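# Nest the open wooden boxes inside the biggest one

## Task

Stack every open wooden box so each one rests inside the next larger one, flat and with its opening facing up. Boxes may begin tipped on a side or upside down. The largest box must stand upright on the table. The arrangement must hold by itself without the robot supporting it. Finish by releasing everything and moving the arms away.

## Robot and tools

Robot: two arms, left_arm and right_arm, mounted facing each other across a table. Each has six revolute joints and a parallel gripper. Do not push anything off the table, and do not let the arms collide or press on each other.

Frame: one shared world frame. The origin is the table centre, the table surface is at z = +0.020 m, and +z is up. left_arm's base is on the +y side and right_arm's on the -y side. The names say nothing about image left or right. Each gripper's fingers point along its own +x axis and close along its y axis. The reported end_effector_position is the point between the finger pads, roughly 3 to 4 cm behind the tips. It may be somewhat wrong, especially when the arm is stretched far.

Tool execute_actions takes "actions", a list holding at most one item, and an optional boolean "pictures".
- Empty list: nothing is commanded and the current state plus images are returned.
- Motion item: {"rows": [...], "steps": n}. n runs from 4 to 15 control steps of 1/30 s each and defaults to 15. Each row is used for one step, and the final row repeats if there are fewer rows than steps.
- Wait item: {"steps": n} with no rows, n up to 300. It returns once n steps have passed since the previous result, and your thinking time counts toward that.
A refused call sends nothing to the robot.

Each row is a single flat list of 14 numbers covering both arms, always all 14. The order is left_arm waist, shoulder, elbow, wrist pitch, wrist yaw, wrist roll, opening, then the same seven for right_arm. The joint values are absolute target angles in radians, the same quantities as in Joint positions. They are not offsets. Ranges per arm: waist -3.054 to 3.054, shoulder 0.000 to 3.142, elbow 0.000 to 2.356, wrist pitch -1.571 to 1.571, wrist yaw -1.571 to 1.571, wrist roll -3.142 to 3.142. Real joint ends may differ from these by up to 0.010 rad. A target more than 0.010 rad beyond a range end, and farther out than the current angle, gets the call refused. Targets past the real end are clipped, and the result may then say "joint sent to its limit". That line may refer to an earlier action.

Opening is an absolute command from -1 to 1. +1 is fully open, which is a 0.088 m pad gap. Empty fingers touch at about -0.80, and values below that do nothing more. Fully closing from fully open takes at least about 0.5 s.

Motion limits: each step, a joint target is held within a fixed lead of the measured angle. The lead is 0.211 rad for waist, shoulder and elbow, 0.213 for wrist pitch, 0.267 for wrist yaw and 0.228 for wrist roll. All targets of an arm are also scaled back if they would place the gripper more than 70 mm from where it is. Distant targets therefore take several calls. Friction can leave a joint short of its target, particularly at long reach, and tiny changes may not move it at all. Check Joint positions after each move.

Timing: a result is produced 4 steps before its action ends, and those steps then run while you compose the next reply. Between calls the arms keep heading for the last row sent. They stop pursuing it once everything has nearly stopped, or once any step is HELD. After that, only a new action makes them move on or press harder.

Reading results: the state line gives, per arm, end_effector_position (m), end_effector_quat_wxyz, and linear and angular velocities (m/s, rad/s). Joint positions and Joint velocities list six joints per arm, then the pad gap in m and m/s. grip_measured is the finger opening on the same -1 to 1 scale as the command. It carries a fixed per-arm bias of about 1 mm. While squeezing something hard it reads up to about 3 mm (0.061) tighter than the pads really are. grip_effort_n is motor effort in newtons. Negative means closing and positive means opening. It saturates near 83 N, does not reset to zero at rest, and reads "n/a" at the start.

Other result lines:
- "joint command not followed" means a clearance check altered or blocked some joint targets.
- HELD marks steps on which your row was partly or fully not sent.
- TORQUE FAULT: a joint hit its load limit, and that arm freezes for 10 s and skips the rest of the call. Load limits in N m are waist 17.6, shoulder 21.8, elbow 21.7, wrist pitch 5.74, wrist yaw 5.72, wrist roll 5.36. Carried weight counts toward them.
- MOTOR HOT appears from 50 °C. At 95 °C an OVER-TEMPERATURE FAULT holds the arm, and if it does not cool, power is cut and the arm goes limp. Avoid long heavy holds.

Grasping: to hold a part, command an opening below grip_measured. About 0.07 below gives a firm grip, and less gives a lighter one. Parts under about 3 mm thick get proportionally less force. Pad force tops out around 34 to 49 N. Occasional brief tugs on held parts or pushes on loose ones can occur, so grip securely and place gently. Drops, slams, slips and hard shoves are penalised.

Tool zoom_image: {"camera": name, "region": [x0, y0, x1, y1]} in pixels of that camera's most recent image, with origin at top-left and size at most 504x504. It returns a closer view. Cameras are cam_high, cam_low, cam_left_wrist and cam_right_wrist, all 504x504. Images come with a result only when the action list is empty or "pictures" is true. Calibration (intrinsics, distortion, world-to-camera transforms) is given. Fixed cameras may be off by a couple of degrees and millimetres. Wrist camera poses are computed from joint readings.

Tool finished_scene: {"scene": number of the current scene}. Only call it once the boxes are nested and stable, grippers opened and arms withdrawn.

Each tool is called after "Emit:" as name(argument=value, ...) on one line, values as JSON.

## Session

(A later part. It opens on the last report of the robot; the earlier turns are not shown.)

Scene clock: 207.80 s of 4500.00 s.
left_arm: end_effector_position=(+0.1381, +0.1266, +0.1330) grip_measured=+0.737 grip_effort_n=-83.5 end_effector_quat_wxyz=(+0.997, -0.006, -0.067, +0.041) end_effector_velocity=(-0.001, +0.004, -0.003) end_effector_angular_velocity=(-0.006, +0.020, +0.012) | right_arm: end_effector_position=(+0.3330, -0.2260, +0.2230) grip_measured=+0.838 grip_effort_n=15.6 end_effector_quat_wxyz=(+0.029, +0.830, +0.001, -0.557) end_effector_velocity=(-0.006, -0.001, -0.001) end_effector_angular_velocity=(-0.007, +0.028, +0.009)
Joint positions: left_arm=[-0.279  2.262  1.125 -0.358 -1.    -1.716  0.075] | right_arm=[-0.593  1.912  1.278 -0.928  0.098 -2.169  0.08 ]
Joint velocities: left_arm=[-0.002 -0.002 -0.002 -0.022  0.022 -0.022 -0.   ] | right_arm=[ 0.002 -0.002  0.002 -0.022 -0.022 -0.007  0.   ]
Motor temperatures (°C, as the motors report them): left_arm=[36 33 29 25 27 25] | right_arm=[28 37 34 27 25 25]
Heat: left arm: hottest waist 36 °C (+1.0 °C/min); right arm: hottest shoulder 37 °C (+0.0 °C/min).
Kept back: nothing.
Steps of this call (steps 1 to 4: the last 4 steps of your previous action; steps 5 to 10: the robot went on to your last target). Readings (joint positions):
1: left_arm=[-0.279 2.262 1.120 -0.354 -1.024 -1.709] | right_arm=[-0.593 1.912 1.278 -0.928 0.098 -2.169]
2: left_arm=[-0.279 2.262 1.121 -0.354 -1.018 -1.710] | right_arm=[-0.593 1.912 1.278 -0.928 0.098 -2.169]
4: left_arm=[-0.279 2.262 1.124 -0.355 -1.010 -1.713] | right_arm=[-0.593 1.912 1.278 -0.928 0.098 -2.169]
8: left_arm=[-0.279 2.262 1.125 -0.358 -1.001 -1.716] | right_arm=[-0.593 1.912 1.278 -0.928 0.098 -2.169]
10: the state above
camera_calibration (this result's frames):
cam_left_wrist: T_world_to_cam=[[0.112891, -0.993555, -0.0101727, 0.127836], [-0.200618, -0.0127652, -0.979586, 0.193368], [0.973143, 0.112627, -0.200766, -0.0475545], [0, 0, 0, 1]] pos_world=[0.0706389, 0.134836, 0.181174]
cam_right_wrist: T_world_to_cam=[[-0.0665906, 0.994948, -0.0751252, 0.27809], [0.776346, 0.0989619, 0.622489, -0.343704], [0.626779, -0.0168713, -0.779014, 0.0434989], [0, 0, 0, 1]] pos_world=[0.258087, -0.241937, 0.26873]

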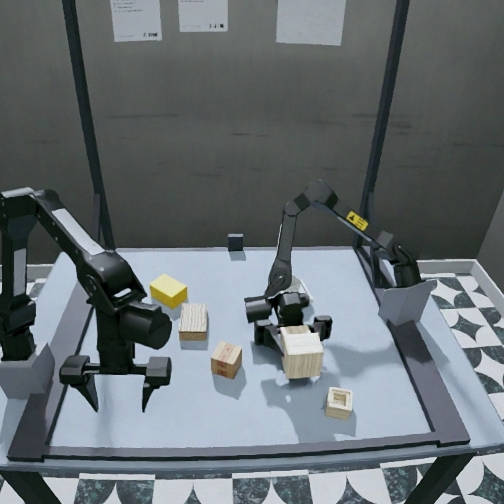

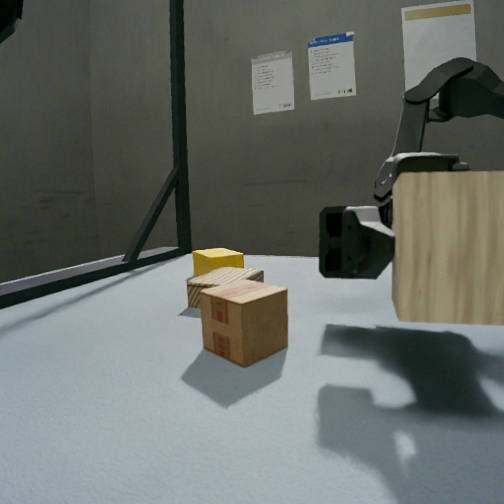

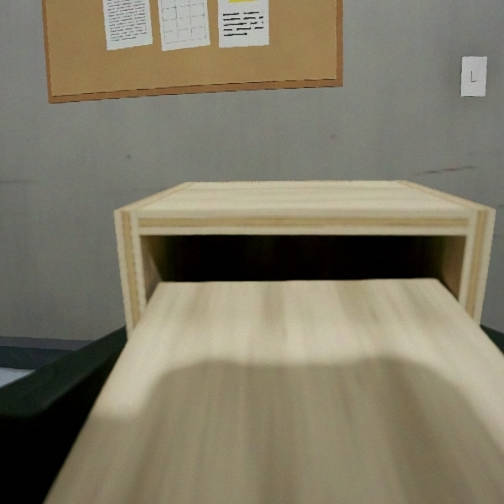

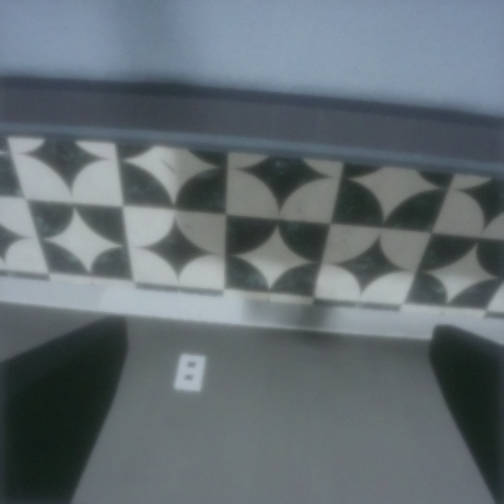

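Emit:
execute_actions(actions=[{"rows":[[-0.3,2.36,1.125,-0.3,-0.97,-1.72,0.3,-0.593,1.912,1.278,-0.928,0.098,-2.169,0.84]],"steps":15}], pictures=true)

Scene clock: 208.30 s of 4500.00 s.
left_arm: end_effector_position=(+0.1500, +0.1380, +0.1015) grip_measured=+0.737 grip_effort_n=-83.5 end_effector_quat_wxyz=(+0.998, +0.015, -0.050, +0.045) end_effector_velocity=(-0.000, -0.004, -0.000) end_effector_angular_velocity=(-0.029, -0.006, -0.024) | right_arm: end_effector_position=(+0.3330, -0.2260, +0.2230) grip_measured=+0.838 grip_effort_n=15.6 end_effector_quat_wxyz=(+0.029, +0.830, +0.001, -0.557) end_effector_velocity=(-0.003, -0.001, -0.001) end_effector_angular_velocity=(-0.000, +0.010, -0.005)
Joint positions: left_arm=[-0.303  2.351  1.123 -0.304 -0.968 -1.717  0.075] | right_arm=[-0.593  1.912  1.278 -0.928  0.098 -2.169  0.08 ]
Joint velocities: left_arm=[-0.002 -0.002 -0.007  0.037 -0.007 -0.007 -0.   ] | right_arm=[ 0.002 -0.002 -0.002 -0.007 -0.007  0.007 -0.   ]
Motor temperatures (°C, as the motors report them): left_arm=[36 33 29 25 27 25] | right_arm=[28 37 34 27 25 25]
Heat: left arm: hottest waist 36 °C (+1.0 °C/min); right arm: hottest shoulder 37 °C (+0.0 °C/min).
Steps of this call (steps 1 to 4: the robot went on to your last target; steps 5 to 15: the first 11 steps of this action). Readings (joint positions):
5: left_arm=[-0.279 2.269 1.125 -0.355 -0.997 -1.717] | right_arm=[-0.593 1.912 1.278 -0.928 0.098 -2.169]
6: left_arm=[-0.281 2.281 1.126 -0.340 -0.995 -1.717] | right_arm=[-0.593 1.912 1.278 -0.928 0.098 -2.169]
8: left_arm=[-0.290 2.311 1.131 -0.320 -0.979 -1.717] | right_arm=[-0.593 1.912 1.278 -0.928 0.098 -2.169]
12: left_arm=[-0.303 2.348 1.124 -0.311 -0.968 -1.717] | right_arm=[-0.593 1.912 1.278 -0.928 0.098 -2.169]
15: the state above
camera_calibration (this result's frames):
cam_left_wrist: T_world_to_cam=[[0.12211, -0.99104, -0.0541144, 0.140248], [-0.235988, 0.0239683, -0.97146, 0.164446], [0.964053, 0.131395, -0.230947, -0.0649093], [0, 0, 0, 1]] pos_world=[0.0842577, 0.143578, 0.152352]
cam_right_wrist: T_world_to_cam=[[-0.0665906, 0.994948, -0.0751252, 0.27809], [0.776346, 0.0989619, 0.622489, -0.343704], [0.626779, -0.0168713, -0.779014, 0.0434989], [0, 0, 0, 1]] pos_world=[0.258087, -0.241937, 0.26873]

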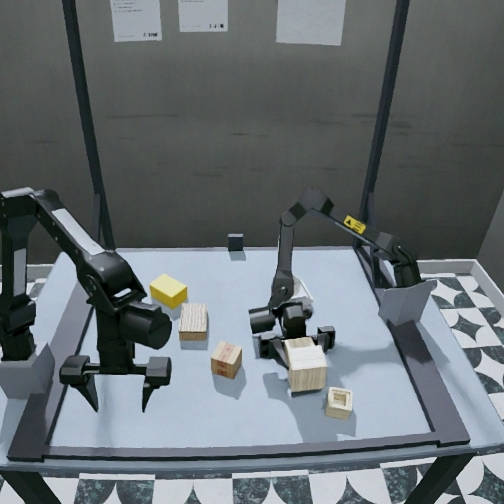

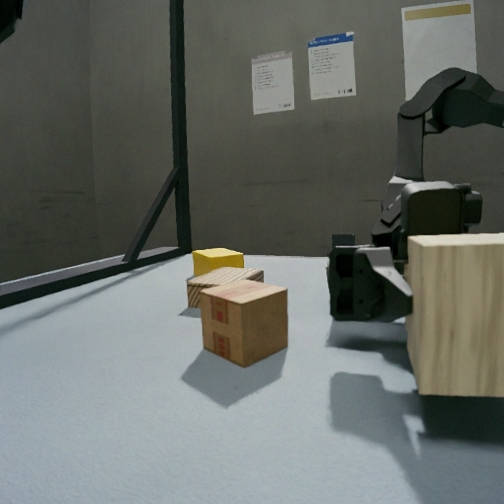

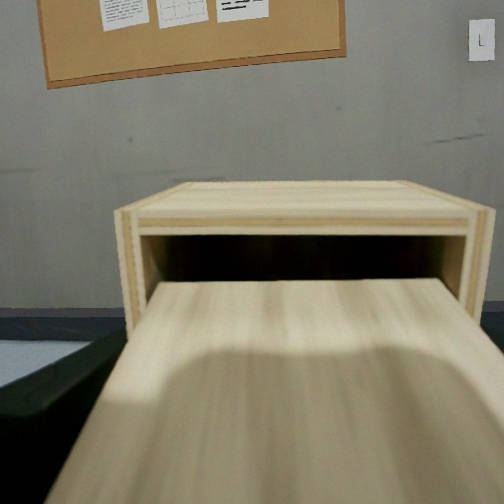

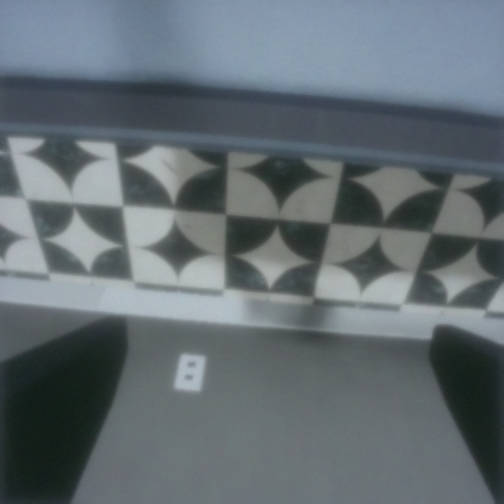

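Emit:
execute_actions(actions=[{"rows":[[-0.33,2.43,1.125,-0.26,-0.95,-1.72,0.3,-0.593,1.912,1.278,-0.928,0.098,-2.169,0.84]],"steps":15}], pictures=true)

Scene clock: 208.80 s of 4500.00 s.
left_arm: end_effector_position=(+0.1564, +0.1421, +0.0822) grip_measured=+0.737 grip_effort_n=-83.5 end_effector_quat_wxyz=(+0.998, +0.020, -0.037, +0.042) end_effector_velocity=(+0.000, -0.002, -0.001) end_effector_angular_velocity=(-0.018, -0.006, -0.015) | right_arm: end_effector_position=(+0.3330, -0.2260, +0.2230) grip_measured=+0.838 grip_effort_n=14.7 end_effector_quat_wxyz=(+0.029, +0.830, +0.001, -0.557) end_effector_velocity=(-0.001, -0.006, +0.000) end_effector_angular_velocity=(-0.032, -0.007, -0.000)
Joint positions: left_arm=[-0.319  2.403  1.127 -0.259 -0.944 -1.718  0.075] | right_arm=[-0.593  1.912  1.278 -0.928  0.098 -2.169  0.08 ]
Joint velocities: left_arm=[-0.002  0.002 -0.002  0.022 -0.007 -0.007 -0.   ] | right_arm=[ 0.002 -0.002 -0.002 -0.022  0.022 -0.007 -0.   ]
Motor temperatures (°C, as the motors report them): left_arm=[36 33 29 25 27 25] | right_arm=[28 37 34 27 25 25]
Heat: left arm: hottest waist 36 °C (+1.0 °C/min); right arm: hottest shoulder 37 °C (+0.0 °C/min).
Steps of this call (steps 1 to 4: the last 4 steps of your previous action; steps 5 to 15: the first 11 steps of this action). Readings (joint positions):
5: left_arm=[-0.304 2.358 1.124 -0.299 -0.967 -1.717] | right_arm=[-0.593 1.912 1.278 -0.928 0.098 -2.169]
6: left_arm=[-0.307 2.367 1.125 -0.287 -0.966 -1.717] | right_arm=[-0.593 1.912 1.278 -0.928 0.098 -2.169]
8: left_arm=[-0.318 2.389 1.129 -0.274 -0.955 -1.717] | right_arm=[-0.593 1.912 1.278 -0.928 0.098 -2.169]
12: left_arm=[-0.319 2.401 1.127 -0.262 -0.944 -1.718] | right_arm=[-0.593 1.912 1.278 -0.928 0.098 -2.169]
15: the state above
camera_calibration (this result's frames):
cam_left_wrist: T_world_to_cam=[[0.114727, -0.991231, -0.0655681, 0.144535], [-0.261628, 0.0335242, -0.964586, 0.149229], [0.958326, 0.127819, -0.255488, -0.0725903], [0, 0, 0, 1]] pos_world=[0.0920257, 0.147543, 0.134876]
cam_right_wrist: T_world_to_cam=[[-0.0665906, 0.994948, -0.0751252, 0.27809], [0.776346, 0.0989619, 0.622489, -0.343704], [0.626779, -0.0168713, -0.779014, 0.0434989], [0, 0, 0, 1]] pos_world=[0.258087, -0.241937, 0.26873]

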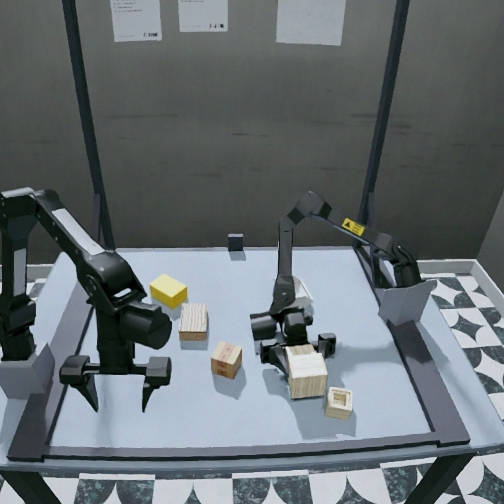

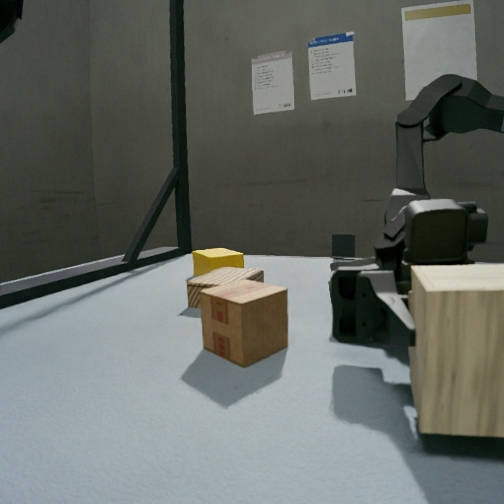

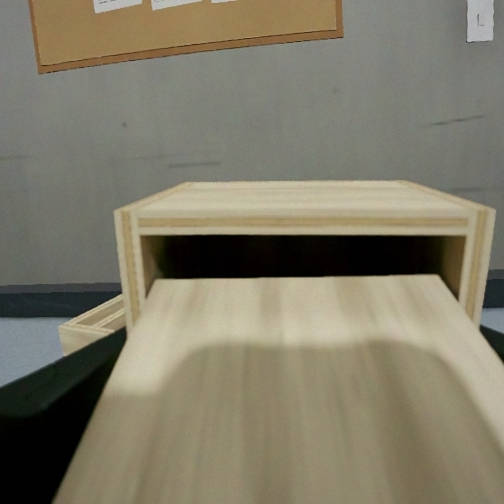

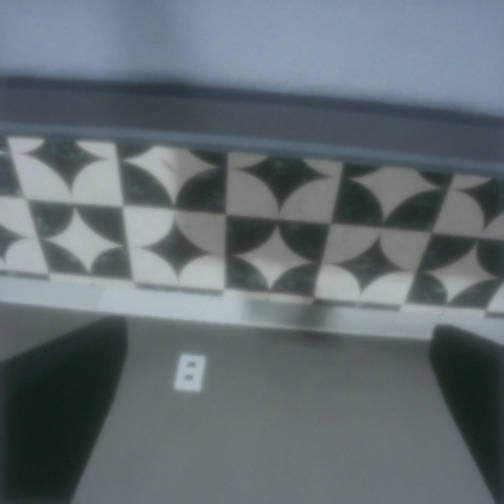

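Emit:
execute_actions(actions=[{"rows":[[-0.32,2.403,1.127,-0.26,-0.945,-1.72,0.95,-0.593,1.912,1.278,-0.928,0.098,-2.169,0.84]],"steps":12}])

Emit:
execute_actions(actions=[{"rows":[[-0.39,2.375,1.035,-0.11,-1.03,-1.8,0.95,-0.593,1.912,1.278,-0.928,0.098,-2.169,0.84]],"steps":15}], pictures=true)

Scene clock: 209.33 s of 4500.00 s.
left_arm: end_effector_position=(+0.1570, +0.1418, +0.0822) grip_measured=+0.867 grip_effort_n=16.5 end_effector_quat_wxyz=(+0.998, +0.019, -0.037, +0.041) end_effector_velocity=(+0.001, +0.002, +0.001) end_effector_angular_velocity=(+0.008, +0.006, +0.012) | right_arm: end_effector_position=(+0.3330, -0.2260, +0.2230) grip_measured=+0.838 grip_effort_n=14.7 end_effector_quat_wxyz=(+0.029, +0.830, +0.001, -0.557) end_effector_velocity=(-0.000, -0.003, +0.000) end_effector_angular_velocity=(+0.003, +0.010, -0.014)
Joint positions: left_arm=[-0.318  2.404  1.128 -0.256 -0.944 -1.718  0.081] | right_arm=[-0.593  1.912  1.278 -0.928  0.098 -2.169  0.08 ]
Joint velocities: left_arm=[ 0.007 -0.002 -0.002 -0.007  0.007  0.007  0.029] | right_arm=[-0.007 -0.002 -0.002 -0.007 -0.007  0.007 -0.   ]
Motor temperatures (°C, as the motors report them): left_arm=[36 33 29 25 27 25] | right_arm=[28 37 34 27 25 25]
Heat: left arm: hottest waist 36 °C (+1.0 °C/min); right arm: hottest shoulder 37 °C (+0.0 °C/min).
Steps of this call (steps 1 to 4: the last 4 steps of your previous action; steps 5 to 8: the robot went on to your last target; steps 9 to 16: the first 8 steps of this action). Readings (joint positions):
9: left_arm=[-0.319 2.404 1.127 -0.256 -0.944 -1.718] | right_arm=[-0.593 1.912 1.278 -0.928 0.098 -2.169]
10: left_arm=[-0.319 2.404 1.128 -0.256 -0.944 -1.718] | right_arm=[-0.593 1.912 1.278 -0.928 0.098 -2.169]
12: left_arm=[-0.318 2.404 1.128 -0.256 -0.944 -1.718] | right_arm=[-0.593 1.912 1.278 -0.928 0.098 -2.169]
16: the state above

Scene clock: 209.83 s of 4500.00 s.
left_arm: end_effector_position=(+0.1459, +0.1389, +0.0858) grip_measured=+0.946 grip_effort_n=15.1 end_effector_quat_wxyz=(+0.997, -0.044, -0.067, -0.008) end_effector_velocity=(-0.006, +0.001, +0.004) end_effector_angular_velocity=(-0.046, -0.044, -0.041) | right_arm: end_effector_position=(+0.3330, -0.2260, +0.2230) grip_measured=+0.838 grip_effort_n=15.1 end_effector_quat_wxyz=(+0.029, +0.830, +0.001, -0.557) end_effector_velocity=(-0.002, -0.002, +0.001) end_effector_angular_velocity=(-0.006, +0.008, +0.019)
Joint positions: left_arm=[-0.353  2.373  1.047 -0.115 -1.019 -1.792  0.085] | right_arm=[-0.593  1.912  1.278 -0.928  0.098 -2.169  0.08 ]
Joint velocities: left_arm=[-0.017 -0.012 -0.037  0.051 -0.051 -0.037  0.   ] | right_arm=[-0.002 -0.007 -0.002 -0.007 -0.007 -0.022 -0.   ]
Motor temperatures (°C, as the motors report them): left_arm=[36 33 29 25 27 25] | right_arm=[28 37 34 27 25 25]
Heat: left arm: hottest waist 36 °C (+1.0 °C/min); right arm: hottest shoulder 37 °C (+0.0 °C/min).
Steps of this call (steps 1 to 4: the last 4 steps of your previous action; steps 5 to 15: the first 11 steps of this action). Readings (joint positions):
5: left_arm=[-0.319 2.402 1.121 -0.240 -0.953 -1.726] | right_arm=[-0.593 1.912 1.278 -0.928 0.098 -2.169]
6: left_arm=[-0.326 2.398 1.103 -0.203 -0.970 -1.744] | right_arm=[-0.593 1.912 1.278 -0.928 0.098 -2.169]
8: left_arm=[-0.338 2.386 1.076 -0.165 -0.993 -1.767] | right_arm=[-0.593 1.912 1.278 -0.928 0.098 -2.169]
12: left_arm=[-0.351 2.376 1.054 -0.126 -1.014 -1.787] | right_arm=[-0.593 1.912 1.278 -0.928 0.098 -2.169]
15: the state above
camera_calibration (this result's frames):
cam_left_wrist: T_world_to_cam=[[0.0111638, -0.998202, 0.0588891, 0.148224], [-0.201755, -0.0599301, -0.977601, 0.155389], [0.979372, -0.000967449, -0.202061, -0.0509687], [0, 0, 0, 1]] pos_world=[0.079613, 0.15722, 0.132881]
cam_right_wrist: T_world_to_cam=[[-0.0665906, 0.994948, -0.0751252, 0.27809], [0.776346, 0.0989619, 0.622489, -0.343704], [0.626779, -0.0168713, -0.779014, 0.0434989], [0, 0, 0, 1]] pos_world=[0.258087, -0.241937, 0.26873]

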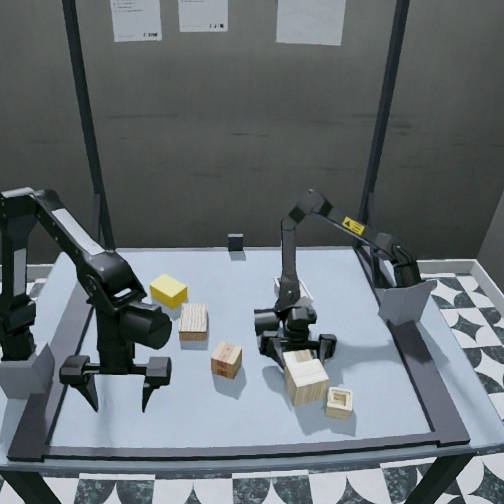

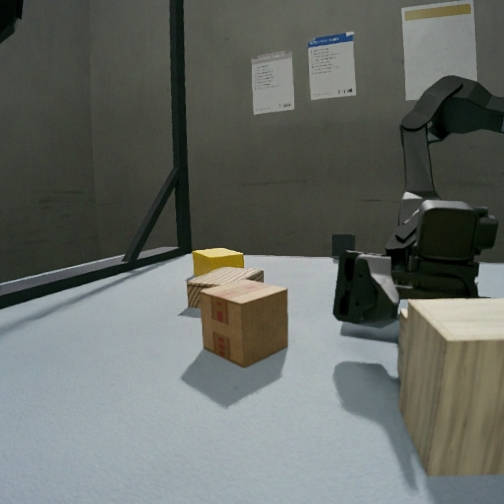

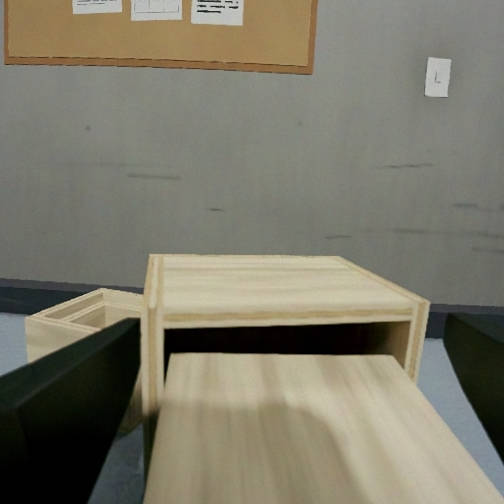

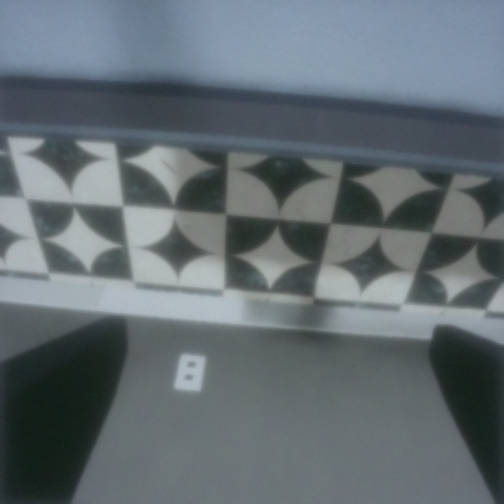

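Emit:
execute_actions(actions=[{"rows":[[-0.4,2.3,1.0,-0.1,-1.1,-1.8,0.95,-0.593,1.912,1.278,-0.928,0.098,-2.169,0.84]],"steps":12}])

Emit:
execute_actions(actions=[{"rows":[[-0.2,2.1,1.2,-0.6,-0.3,-0.5,-0.8,-0.593,1.912,1.278,-0.928,0.098,-2.169,0.84]],"steps":15}])

Emit:
execute_actions(actions=[{"rows":[[0.1,2.0,1.4,-1.0,0.86,0.2,-0.8,-0.593,1.912,1.278,-0.928,0.098,-2.169,0.84]],"steps":15}])

Emit:
execute_actions(actions=[{"rows":[[0.1,2.0,1.4,-1.0,0.86,0.2,-0.8,-0.593,1.912,1.278,-0.928,0.098,-2.169,0.84]],"steps":15}], pictures=true)

Scene clock: 210.53 s of 4500.00 s.
left_arm: end_effector_position=(+0.1246, +0.1329, +0.0951) grip_measured=+0.947 grip_effort_n=15.1 end_effector_quat_wxyz=(+0.994, -0.046, -0.091, -0.039) end_effector_velocity=(-0.026, -0.008, +0.012) end_effector_angular_velocity=(-0.014, -0.063, -0.070) | right_arm: end_effector_position=(+0.3330, -0.2260, +0.2230) grip_measured=+0.838 grip_effort_n=14.7 end_effector_quat_wxyz=(+0.029, +0.830, +0.001, -0.557) end_effector_velocity=(-0.004, +0.000, -0.001) end_effector_angular_velocity=(+0.001, +0.023, +0.011)
Joint positions: left_arm=[-0.397  2.317  1.009 -0.102 -1.086 -1.797  0.085] | right_arm=[-0.593  1.912  1.278 -0.928  0.098 -2.169  0.08 ]
Joint velocities: left_arm=[-0.051 -0.066 -0.032 -0.007 -0.081 -0.022 -0.   ] | right_arm=[ 0.002 -0.002 -0.002 -0.007 -0.022 -0.007 -0.   ]
Motor temperatures (°C, as the motors report them): left_arm=[36 33 29 25 27 25] | right_arm=[28 37 34 27 25 25]
Heat: left arm: hottest waist 36 °C (+1.0 °C/min); right arm: hottest shoulder 37 °C (+0.0 °C/min).
Steps of this call (steps 1 to 4: the last 4 steps of your previous action; steps 5 to 13: the robot went on to your last target; steps 14 to 21: the first 8 steps of this action). Readings (joint positions):
14: left_arm=[-0.356 2.366 1.040 -0.104 -1.030 -1.797] | right_arm=[-0.593 1.912 1.278 -0.928 0.098 -2.169]
15: left_arm=[-0.361 2.358 1.032 -0.103 -1.048 -1.797] | right_arm=[-0.593 1.912 1.278 -0.928 0.098 -2.169]
17: left_arm=[-0.378 2.338 1.016 -0.104 -1.070 -1.797] | right_arm=[-0.593 1.912 1.278 -0.928 0.098 -2.169]
21: the state above

Scene clock: 211.03 s of 4500.00 s.
left_arm: end_effector_position=(+0.1136, +0.1050, +0.1313) grip_measured=-0.266 grip_effort_n=-18.4 end_effector_quat_wxyz=(+0.979, +0.121, +0.158, +0.036) end_effector_velocity=(-0.089, +0.125, -0.215) end_effector_angular_velocity=(+1.639, +1.843, +0.061) | right_arm: end_effector_position=(+0.3330, -0.2260, +0.2230) grip_measured=+0.838 grip_effort_n=14.7 end_effector_quat_wxyz=(+0.029, +0.830, +0.001, -0.557) end_effector_velocity=(-0.006, -0.002, -0.002) end_effector_angular_velocity=(-0.002, +0.043, +0.005)
Joint positions: left_arm=[-0.205  2.105  1.195 -0.51  -0.551 -1.331  0.026] | right_arm=[-0.593  1.912  1.278 -0.928  0.098 -2.169  0.08 ]
Joint velocities: left_arm=[ 0.037 -0.042  0.007 -0.696  1.663  1.429 -0.175] | right_arm=[-0.002 -0.002 -0.002 -0.022 -0.037 -0.007 -0.   ]
Motor temperatures (°C, as the motors report them): left_arm=[36 33 29 25 27 25] | right_arm=[28 37 34 27 25 25]
Heat: left arm: hottest waist 36 °C (+1.0 °C/min); right arm: hottest shoulder 37 °C (+0.0 °C/min).
Steps of this call (steps 1 to 4: the last 4 steps of your previous action; steps 5 to 15: the first 11 steps of this action). Readings (joint positions):
5: left_arm=[-0.395 2.305 1.015 -0.120 -1.075 -1.783] | right_arm=[-0.593 1.912 1.278 -0.928 0.098 -2.169]
6: left_arm=[-0.379 2.291 1.033 -0.161 -1.026 -1.747] | right_arm=[-0.593 1.912 1.278 -0.928 0.098 -2.169]
8: left_arm=[-0.326 2.247 1.078 -0.230 -0.936 -1.671] | right_arm=[-0.593 1.912 1.278 -0.928 0.098 -2.169]
12: left_arm=[-0.226 2.137 1.174 -0.400 -0.718 -1.477] | right_arm=[-0.593 1.912 1.278 -0.928 0.098 -2.169]
15: the state above

Scene clock: 211.53 s of 4500.00 s.
left_arm: end_effector_position=(+0.0779, +0.1149, +0.1764) grip_measured=-0.788 grip_effort_n=-61.2 end_effector_quat_wxyz=(+0.824, +0.266, +0.497, -0.061) end_effector_velocity=(-0.188, -0.021, -0.086) end_effector_angular_velocity=(+0.145, +1.839, -0.979) | right_arm: end_effector_position=(+0.3330, -0.2260, +0.2230) grip_measured=+0.838 grip_effort_n=15.6 end_effector_quat_wxyz=(+0.029, +0.830, +0.001, -0.557) end_effector_velocity=(-0.003, -0.002, -0.002) end_effector_angular_velocity=(-0.007, +0.026, +0.019)
Joint positions: left_arm=[ 0.094  2.005  1.387 -0.946  0.182 -0.64   0.   ] | right_arm=[-0.593  1.912  1.278 -0.928  0.098 -2.169  0.08 ]
Joint velocities: left_arm=[ 0.164 -0.002  0.056 -0.403  1.678  1.429  0.   ] | right_arm=[-0.002 -0.002 -0.007 -0.007 -0.022 -0.022  0.   ]
Motor temperatures (°C, as the motors report them): left_arm=[36 33 29 25 27 25] | right_arm=[28 37 34 27 25 25]
Heat: left arm: hottest waist 36 °C (+1.0 °C/min); right arm: hottest shoulder 37 °C (+0.0 °C/min).
Steps of this call (steps 1 to 4: the last 4 steps of your previous action; steps 5 to 15: the first 11 steps of this action). Readings (joint positions):
5: left_arm=[-0.202 2.102 1.206 -0.596 -0.348 -1.095] | right_arm=[-0.593 1.912 1.278 -0.928 0.098 -2.169]
6: left_arm=[-0.183 2.099 1.232 -0.638 -0.297 -1.059] | right_arm=[-0.593 1.912 1.278 -0.928 0.098 -2.169]
8: left_arm=[-0.119 2.083 1.287 -0.707 -0.202 -0.977] | right_arm=[-0.593 1.912 1.278 -0.928 0.098 -2.169]
12: left_arm=[0.041 2.022 1.371 -0.876 0.014 -0.786] | right_arm=[-0.593 1.912 1.278 -0.928 0.098 -2.169]
15: the state above

Scene clock: 212.03 s of 4500.00 s.
left_arm: end_effector_position=(-0.0099, +0.0813, +0.1556) grip_measured=-0.788 grip_effort_n=-66.3 end_effector_quat_wxyz=(+0.578, +0.362, +0.590, -0.432) end_effector_velocity=(-0.035, -0.011, +0.002) end_effector_angular_velocity=(-0.152, +0.160, -0.918) | right_arm: end_effector_position=(+0.3330, -0.2260, +0.2230) grip_measured=+0.838 grip_effort_n=15.1 end_effector_quat_wxyz=(+0.029, +0.830, +0.001, -0.557) end_effector_velocity=(-0.004, -0.004, -0.001) end_effector_angular_velocity=(-0.018, +0.018, +0.005)
Joint positions: left_arm=[ 0.094  2.005  1.393 -0.997  0.824  0.078  0.   ] | right_arm=[-0.593  1.912  1.278 -0.928  0.098 -2.169  0.08 ]
Joint velocities: left_arm=[-0.002 -0.002 -0.007 -0.022  0.242  0.93  -0.   ] | right_arm=[ 0.002 -0.002 -0.002 -0.022 -0.007 -0.007  0.   ]
Motor temperatures (°C, as the motors report them): left_arm=[36 33 29 25 27 25] | right_arm=[28 37 34 27 25 25]
Heat: left arm: hottest waist 36 °C (+1.0 °C/min); right arm: hottest shoulder 37 °C (+0.0 °C/min).
Steps of this call (steps 1 to 4: the last 4 steps of your previous action; steps 5 to 15: the first 11 steps of this action). Readings (joint positions):
5: left_arm=[0.093 2.005 1.389 -0.985 0.469 -0.397] | right_arm=[-0.593 1.912 1.278 -0.928 0.098 -2.169]
6: left_arm=[0.093 2.005 1.390 -0.988 0.526 -0.348] | right_arm=[-0.593 1.912 1.278 -0.928 0.098 -2.169]
8: left_arm=[0.093 2.005 1.392 -0.992 0.640 -0.251] | right_arm=[-0.593 1.912 1.278 -0.928 0.098 -2.169]
12: left_arm=[0.093 2.005 1.393 -0.996 0.785 -0.055] | right_arm=[-0.593 1.912 1.278 -0.928 0.098 -2.169]
15: the state above
camera_calibration (this result's frames):
cam_left_wrist: T_world_to_cam=[[-0.939231, -0.337721, 0.0615638, 0.0248781], [-0.307339, 0.907139, 0.287476, -0.0877491], [-0.152934, 0.251086, -0.955807, 0.201216], [0, 0, 0, 1]] pos_world=[0.0271704, 0.0374799, 0.216018]
cam_right_wrist: T_world_to_cam=[[-0.0665906, 0.994948, -0.0751252, 0.27809], [0.776346, 0.0989619, 0.622489, -0.343704], [0.626779, -0.0168713, -0.779014, 0.0434989], [0, 0, 0, 1]] pos_world=[0.258087, -0.241937, 0.26873]

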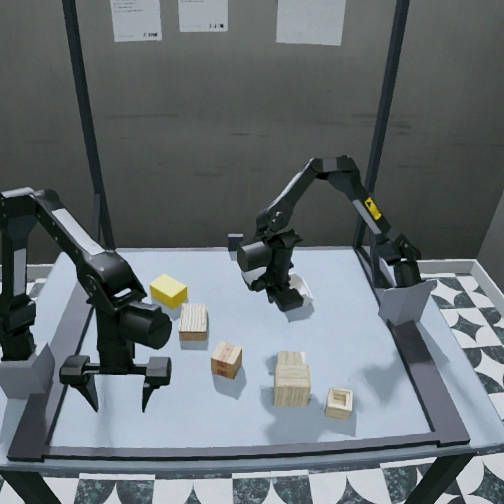

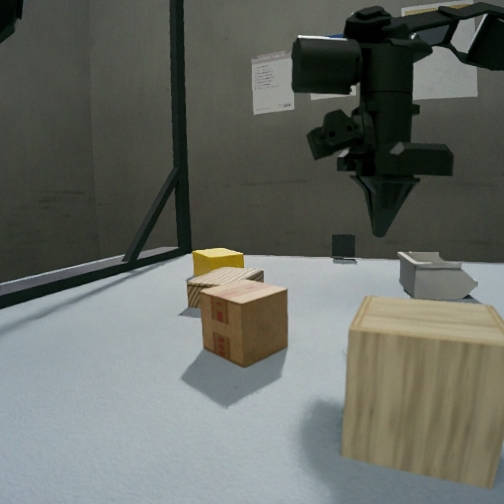

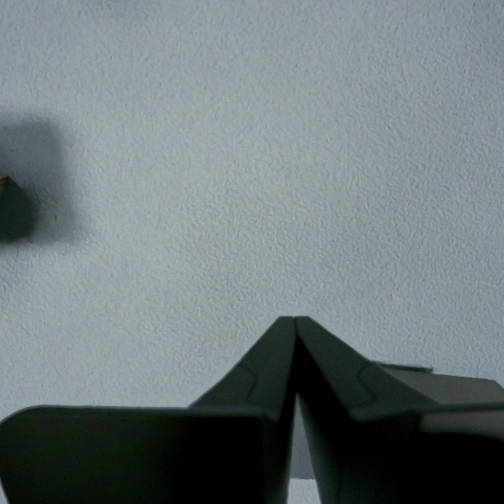

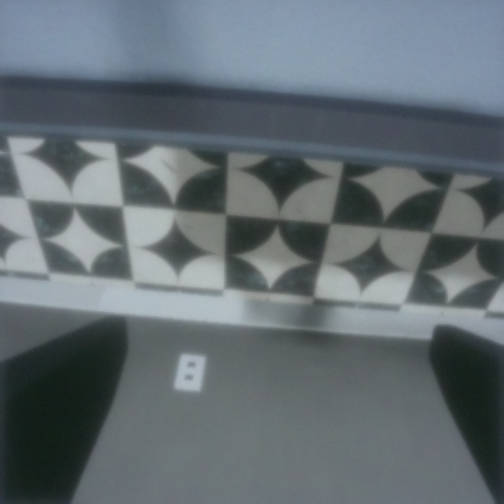

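Emit:
execute_actions(actions=[{"rows":[[0.2,2.05,1.15,-0.72,0.84,0.2,-0.8,-0.593,1.912,1.278,-0.928,0.098,-2.169,0.84]],"steps":15}])

Emit:
execute_actions(actions=[{"steps":8}], pictures=true)

Scene clock: 212.53 s of 4500.00 s.
left_arm: end_effector_position=(+0.0449, +0.1215, +0.1302) grip_measured=-0.788 grip_effort_n=-66.3 end_effector_quat_wxyz=(+0.588, +0.355, +0.563, -0.458) end_effector_velocity=(+0.015, -0.021, -0.000) end_effector_angular_velocity=(-0.099, -0.083, -0.134) | right_arm: end_effector_position=(+0.3330, -0.2260, +0.2230) grip_measured=+0.838 grip_effort_n=14.7 end_effector_quat_wxyz=(+0.029, +0.830, +0.001, -0.557) end_effector_velocity=(-0.001, -0.002, -0.000) end_effector_angular_velocity=(-0.004, +0.010, +0.004)
Joint positions: left_arm=[ 0.196  2.048  1.166 -0.741  0.839  0.195  0.   ] | right_arm=[-0.593  1.912  1.278 -0.928  0.098 -2.169  0.08 ]
Joint velocities: left_arm=[-0.002 -0.002 -0.017  0.183 -0.007  0.022 -0.   ] | right_arm=[-0.002 -0.002 -0.002 -0.007 -0.007 -0.007 -0.   ]
Motor temperatures (°C, as the motors report them): left_arm=[36 33 29 25 27 25] | right_arm=[28 37 34 27 25 25]
Heat: left arm: hottest waist 36 °C (+1.0 °C/min); right arm: hottest shoulder 37 °C (+0.0 °C/min).
Steps of this call (steps 1 to 4: the last 4 steps of your previous action; steps 5 to 15: the first 11 steps of this action). Readings (joint positions):
5: left_arm=[0.097 2.006 1.377 -0.975 0.851 0.166] | right_arm=[-0.593 1.912 1.278 -0.928 0.098 -2.169]
6: left_arm=[0.107 2.004 1.342 -0.922 0.853 0.174] | right_arm=[-0.593 1.912 1.278 -0.928 0.098 -2.169]
8: left_arm=[0.144 2.010 1.270 -0.844 0.850 0.184] | right_arm=[-0.593 1.912 1.278 -0.928 0.098 -2.169]
12: left_arm=[0.194 2.047 1.181 -0.767 0.839 0.192] | right_arm=[-0.593 1.912 1.278 -0.928 0.098 -2.169]
15: the state above

Scene clock: 212.80 s of 4500.00 s.
left_arm: end_effector_position=(+0.0460, +0.1223, +0.1287) grip_measured=-0.788 grip_effort_n=-66.3 end_effector_quat_wxyz=(+0.589, +0.356, +0.560, -0.461) end_effector_velocity=(+0.000, +0.001, -0.001) end_effector_angular_velocity=(+0.003, -0.008, -0.010) | right_arm: end_effector_position=(+0.3330, -0.2260, +0.2230) grip_measured=+0.838 grip_effort_n=15.1 end_effector_quat_wxyz=(+0.029, +0.830, +0.001, -0.557) end_effector_velocity=(-0.001, -0.002, -0.002) end_effector_angular_velocity=(-0.003, +0.012, -0.011)
Joint positions: left_arm=[ 0.196  2.048  1.157 -0.724  0.839  0.197  0.   ] | right_arm=[-0.593  1.912  1.278 -0.928  0.098 -2.169  0.08 ]
Joint velocities: left_arm=[-0.002 -0.002 -0.007  0.007 -0.007  0.007 -0.   ] | right_arm=[-0.002  0.002 -0.002 -0.007 -0.007  0.007 -0.   ]
Motor temperatures (°C, as the motors report them): left_arm=[36 33 29 25 27 25] | right_arm=[28 37 34 27 25 25]
Heat: left arm: hottest waist 36 °C (+1.0 °C/min); right arm: hottest shoulder 37 °C (+0.0 °C/min).
Kept back: nothing.
Steps of this call (steps 1 to 4: the last 4 steps of your previous action; steps 5 to 8: the robot went on to your last target). Readings (joint positions):
1: left_arm=[0.196 2.048 1.166 -0.735 0.839 0.195] | right_arm=[-0.593 1.912 1.278 -0.928 0.098 -2.169]
2: left_arm=[0.196 2.048 1.165 -0.731 0.839 0.196] | right_arm=[-0.593 1.912 1.278 -0.928 0.098 -2.169]
4: left_arm=[0.196 2.048 1.160 -0.729 0.839 0.196] | right_arm=[-0.593 1.912 1.278 -0.928 0.098 -2.169]
8: the state above
camera_calibration (this result's frames):
cam_left_wrist: T_world_to_cam=[[-0.95302, -0.295875, 0.0648867, 0.0879198], [-0.276481, 0.937192, 0.212673, -0.0954641], [-0.123736, 0.184742, -0.974967, 0.183054], [0, 0, 0, 1]] pos_world=[0.0800458, 0.0816636, 0.193069]
cam_right_wrist: T_world_to_cam=[[-0.0665906, 0.994948, -0.0751252, 0.27809], [0.776346, 0.0989619, 0.622489, -0.343704], [0.626779, -0.0168713, -0.779014, 0.0434989], [0, 0, 0, 1]] pos_world=[0.258087, -0.241937, 0.26873]

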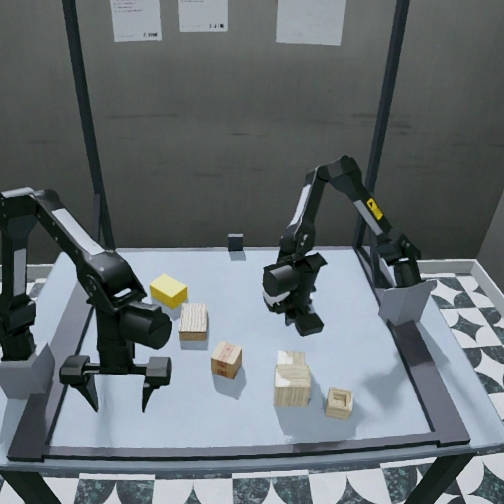

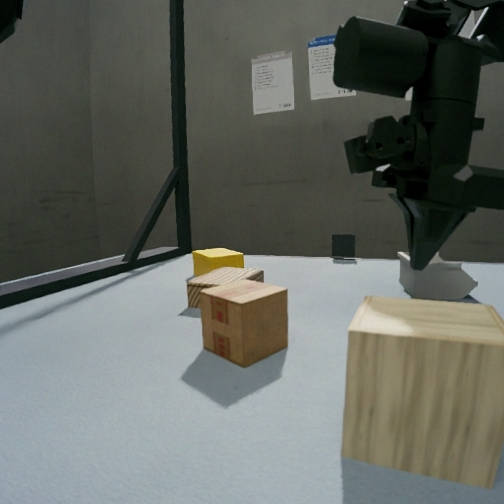

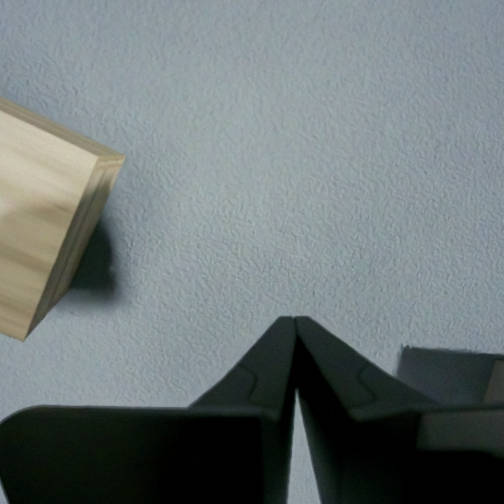

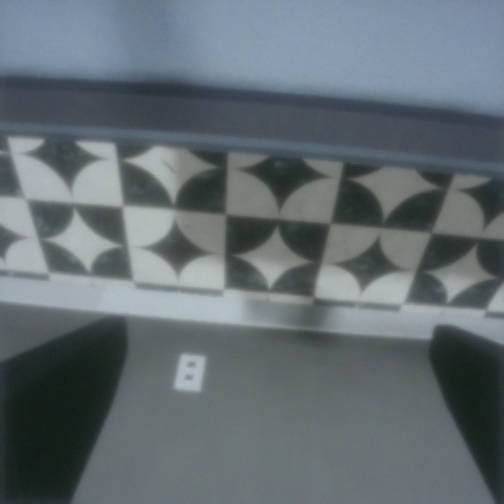

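Emit:
execute_actions(actions=[{"rows":[[0.17,2.04,1.02,-0.55,0.83,0.12,-0.8,-0.593,1.912,1.278,-0.928,0.098,-2.169,0.84]],"steps":15}])

Emit:
execute_actions(actions=[{"rows":[[0.11,2.09,0.96,-0.38,0.82,0.03,-0.8,-0.593,1.912,1.278,-0.928,0.098,-2.169,0.84]],"steps":15}], pictures=true)

Scene clock: 213.33 s of 4500.00 s.
left_arm: end_effector_position=(+0.0478, +0.1385, +0.1046) grip_measured=-0.788 grip_effort_n=-66.3 end_effector_quat_wxyz=(+0.597, +0.351, +0.561, -0.455) end_effector_velocity=(+0.002, +0.011, -0.006) end_effector_angular_velocity=(+0.008, +0.002, +0.044) | right_arm: end_effector_position=(+0.3330, -0.2260, +0.2230) grip_measured=+0.838 grip_effort_n=15.1 end_effector_quat_wxyz=(+0.029, +0.830, +0.001, -0.557) end_effector_velocity=(-0.002, -0.001, -0.002) end_effector_angular_velocity=(-0.010, +0.013, +0.007)
Joint positions: left_arm=[ 0.17   2.043  1.033 -0.561  0.834  0.128  0.   ] | right_arm=[-0.593  1.912  1.278 -0.928  0.098 -2.169  0.08 ]
Joint velocities: left_arm=[ 0.002 -0.002 -0.046  0.037 -0.007 -0.037 -0.   ] | right_arm=[ 0.002  0.002 -0.002 -0.007 -0.007 -0.007 -0.   ]
Motor temperatures (°C, as the motors report them): left_arm=[36 33 29 25 27 25] | right_arm=[28 37 34 27 25 25]
Heat: left arm: hottest waist 36 °C (+1.0 °C/min); right arm: hottest shoulder 37 °C (+0.0 °C/min).
Steps of this call (steps 1 to 5: the robot went on to your last target; steps 6 to 16: the first 11 steps of this action). Readings (joint positions):
6: left_arm=[0.196 2.048 1.144 -0.702 0.839 0.190] | right_arm=[-0.593 1.912 1.278 -0.928 0.098 -2.169]
7: left_arm=[0.193 2.045 1.120 -0.657 0.839 0.176] | right_arm=[-0.593 1.912 1.278 -0.928 0.098 -2.169]
9: left_arm=[0.184 2.043 1.080 -0.618 0.838 0.153] | right_arm=[-0.593 1.912 1.278 -0.928 0.098 -2.169]
13: left_arm=[0.171 2.043 1.036 -0.575 0.834 0.133] | right_arm=[-0.593 1.912 1.278 -0.928 0.098 -2.169]
16: the state above

Scene clock: 213.83 s of 4500.00 s.
left_arm: end_effector_position=(+0.0481, +0.1418, +0.0751) grip_measured=-0.788 grip_effort_n=-66.3 end_effector_quat_wxyz=(+0.599, +0.353, +0.559, -0.453) end_effector_velocity=(+0.003, -0.013, +0.001) end_effector_angular_velocity=(-0.053, -0.017, -0.020) | right_arm: end_effector_position=(+0.3330, -0.2260, +0.2230) grip_measured=+0.838 grip_effort_n=14.7 end_effector_quat_wxyz=(+0.029, +0.830, +0.001, -0.557) end_effector_velocity=(-0.004, +0.002, +0.001) end_effector_angular_velocity=(+0.009, +0.018, +0.014)
Joint positions: left_arm=[ 0.111  2.08   0.967 -0.392  0.824  0.038  0.   ] | right_arm=[-0.593  1.912  1.278 -0.928  0.098 -2.169  0.08 ]
Joint velocities: left_arm=[-0.002 -0.002 -0.002  0.081  0.007 -0.037 -0.   ] | right_arm=[ 0.002 -0.007  0.002 -0.007 -0.022 -0.007 -0.   ]
Motor temperatures (°C, as the motors report them): left_arm=[36 33 29 25 27 25] | right_arm=[28 37 34 27 25 25]
Heat: left arm: hottest waist 36 °C (+1.0 °C/min); right arm: hottest shoulder 37 °C (+0.0 °C/min).
Steps of this call (steps 1 to 4: the last 4 steps of your previous action; steps 5 to 15: the first 11 steps of this action). Readings (joint positions):
5: left_arm=[0.169 2.045 1.020 -0.536 0.833 0.113] | right_arm=[-0.593 1.912 1.278 -0.928 0.098 -2.169]
6: left_arm=[0.161 2.048 1.009 -0.493 0.830 0.093] | right_arm=[-0.593 1.912 1.278 -0.928 0.098 -2.169]
8: left_arm=[0.138 2.059 0.993 -0.446 0.828 0.068] | right_arm=[-0.593 1.912 1.278 -0.928 0.098 -2.169]
12: left_arm=[0.112 2.078 0.970 -0.406 0.825 0.045] | right_arm=[-0.593 1.912 1.278 -0.928 0.098 -2.169]
15: the state above
camera_calibration (this result's frames):
cam_left_wrist: T_world_to_cam=[[-0.947, -0.317002, 0.0519746, 0.102861], [-0.300528, 0.931434, 0.205218, -0.0993025], [-0.113465, 0.178721, -0.977335, 0.127959], [0, 0, 0, 1]] pos_world=[0.0820851, 0.102232, 0.140092]
cam_right_wrist: T_world_to_cam=[[-0.0665906, 0.994948, -0.0751252, 0.27809], [0.776346, 0.0989619, 0.622489, -0.343704], [0.626779, -0.0168713, -0.779014, 0.0434989], [0, 0, 0, 1]] pos_world=[0.258087, -0.241937, 0.26873]

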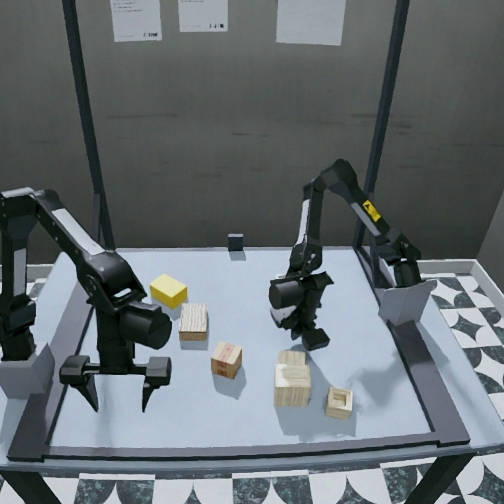

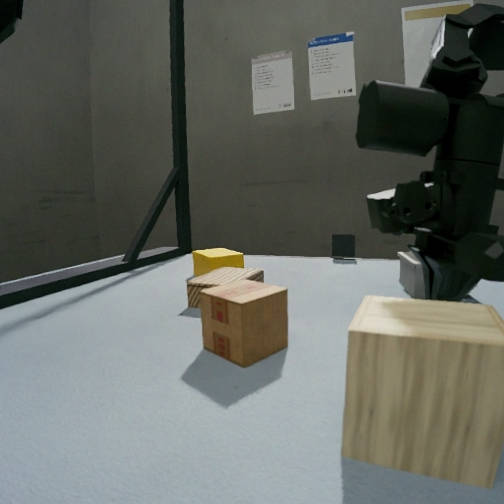

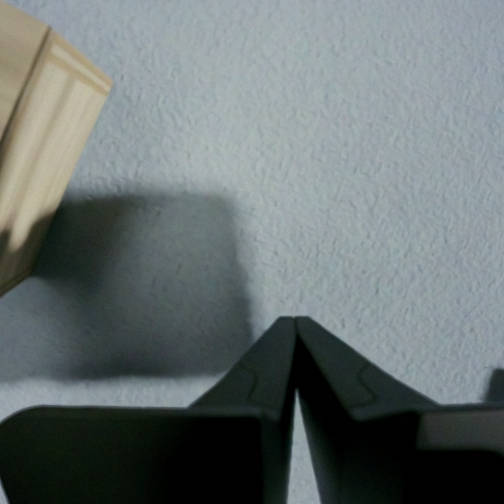

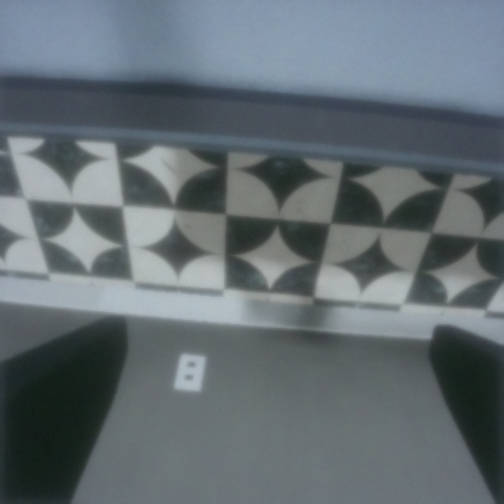

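Sweep -x (q0 down, compensate height with q1).

Emit:
execute_actions(actions=[{"rows":[[-0.1,2.0,0.96,-0.4,0.84,0.03,-0.8,-0.593,1.912,1.278,-0.928,0.098,-2.169,0.84]],"steps":15}])

Emit:
execute_actions(actions=[{"rows":[[-0.3,1.93,0.96,-0.42,0.86,0.03,-0.8,-0.593,1.912,1.278,-0.928,0.098,-2.169,0.84]],"steps":15}], pictures=true)

Scene clock: 214.33 s of 4500.00 s.
left_arm: end_effector_position=(-0.0108, +0.1267, +0.0579) grip_measured=-0.788 grip_effort_n=-66.3 end_effector_quat_wxyz=(+0.541, +0.410, +0.542, -0.495) end_effector_velocity=(-0.014, +0.003, -0.006) end_effector_angular_velocity=(+0.033, +0.005, -0.018) | right_arm: end_effector_position=(+0.3330, -0.2260, +0.2230) grip_measured=+0.838 grip_effort_n=14.7 end_effector_quat_wxyz=(+0.029, +0.830, +0.001, -0.557) end_effector_velocity=(-0.000, -0.004, -0.001) end_effector_angular_velocity=(-0.021, +0.001, +0.014)
Joint positions: left_arm=[-0.059  1.994  0.97  -0.395  0.831  0.032  0.   ] | right_arm=[-0.593  1.912  1.278 -0.928  0.098 -2.169  0.08 ]
Joint velocities: left_arm=[-0.042 -0.017 -0.002 -0.022 -0.007 -0.007  0.   ] | right_arm=[-0.002 -0.002 -0.007 -0.007  0.007 -0.022  0.   ]
Motor temperatures (°C, as the motors report them): left_arm=[36 33 29 25 27 25] | right_arm=[28 37 34 27 25 25]
Heat: left arm: hottest waist 36 °C (+1.0 °C/min); right arm: hottest shoulder 37 °C (+0.0 °C/min).
Steps of this call (steps 1 to 4: the last 4 steps of your previous action; steps 5 to 15: the first 11 steps of this action). Readings (joint positions):
5: left_arm=[0.106 2.077 0.966 -0.385 0.821 0.034] | right_arm=[-0.593 1.912 1.278 -0.928 0.098 -2.169]
6: left_arm=[0.080 2.071 0.965 -0.386 0.819 0.033] | right_arm=[-0.593 1.912 1.278 -0.928 0.098 -2.169]
8: left_arm=[0.005 2.050 0.964 -0.396 0.804 0.033] | right_arm=[-0.593 1.912 1.278 -0.928 0.098 -2.169]
12: left_arm=[-0.052 1.998 0.970 -0.395 0.832 0.032] | right_arm=[-0.593 1.912 1.278 -0.928 0.098 -2.169]
15: the state above

Scene clock: 214.83 s of 4500.00 s.
left_arm: end_effector_position=(-0.0508, +0.1192, +0.0560) grip_measured=-0.788 grip_effort_n=-66.3 end_effector_quat_wxyz=(+0.512, +0.453, +0.513, -0.519) end_effector_velocity=(-0.013, -0.003, +0.000) end_effector_angular_velocity=(-0.007, +0.011, -0.034) | right_arm: end_effector_position=(+0.3330, -0.2260, +0.2230) grip_measured=+0.838 grip_effort_n=15.1 end_effector_quat_wxyz=(+0.029, +0.830, +0.001, -0.557) end_effector_velocity=(-0.001, -0.000, +0.001) end_effector_angular_velocity=(-0.000, +0.008, +0.005)
Joint positions: left_arm=[-0.164  1.905  0.977 -0.415  0.795  0.032  0.   ] | right_arm=[-0.593  1.912  1.278 -0.928  0.098 -2.169  0.08 ]
Joint velocities: left_arm=[-0.027 -0.027 -0.002  0.007  0.007 -0.007 -0.   ] | right_arm=[-0.002 -0.002  0.002 -0.007 -0.007 -0.007 -0.   ]
Motor temperatures (°C, as the motors report them): left_arm=[36 33 29 25 27 25] | right_arm=[28 37 34 27 25 25]
Heat: left arm: hottest waist 36 °C (+1.0 °C/min); right arm: hottest shoulder 37 °C (+0.0 °C/min).
Steps of this call (steps 1 to 4: the last 4 steps of your previous action; steps 5 to 15: the first 11 steps of this action). Readings (joint positions):
5: left_arm=[-0.063 1.989 0.970 -0.395 0.827 0.032] | right_arm=[-0.593 1.912 1.278 -0.928 0.098 -2.169]
6: left_arm=[-0.074 1.979 0.970 -0.399 0.813 0.032] | right_arm=[-0.593 1.912 1.278 -0.928 0.098 -2.169]
8: left_arm=[-0.108 1.950 0.971 -0.407 0.799 0.032] | right_arm=[-0.593 1.912 1.278 -0.928 0.098 -2.169]
12: left_arm=[-0.156 1.912 0.975 -0.414 0.795 0.032] | right_arm=[-0.593 1.912 1.278 -0.928 0.098 -2.169]
15: the state above
camera_calibration (this result's frames):
cam_left_wrist: T_world_to_cam=[[-0.998996, -0.0215797, 0.0392652, -0.0340598], [-0.0103413, 0.963762, 0.266565, -0.0965458], [-0.0435947, 0.265891, -0.963017, 0.0944339], [0, 0, 0, 1]] pos_world=[-0.0309072, 0.067203, 0.118014]
cam_right_wrist: T_world_to_cam=[[-0.0665906, 0.994948, -0.0751252, 0.27809], [0.776346, 0.0989619, 0.622489, -0.343704], [0.626779, -0.0168713, -0.779014, 0.0434989], [0, 0, 0, 1]] pos_world=[0.258087, -0.241937, 0.26873]

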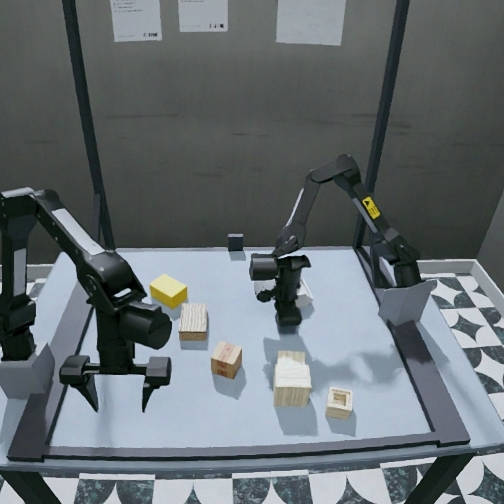

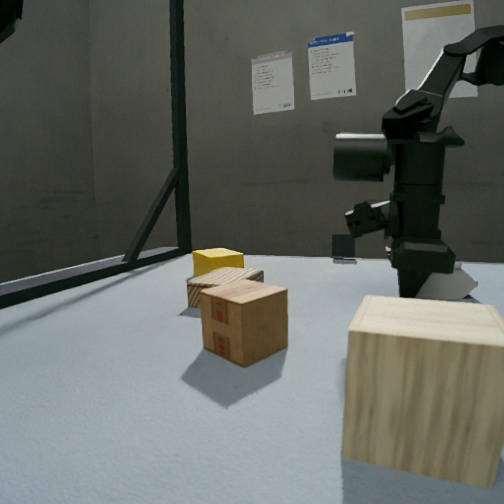

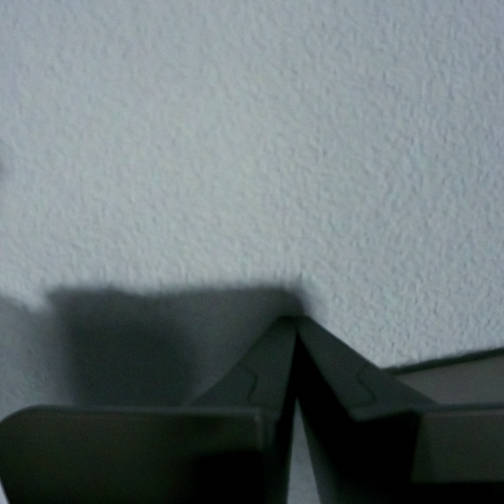

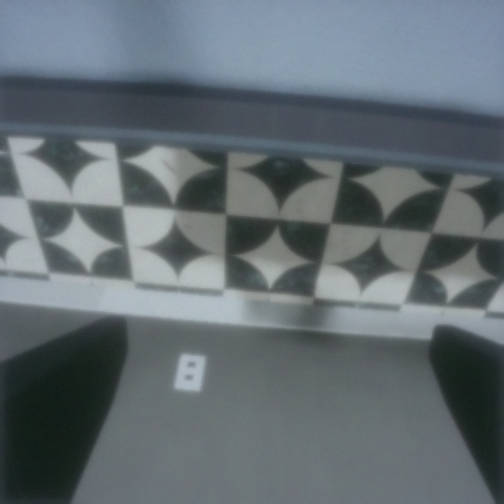

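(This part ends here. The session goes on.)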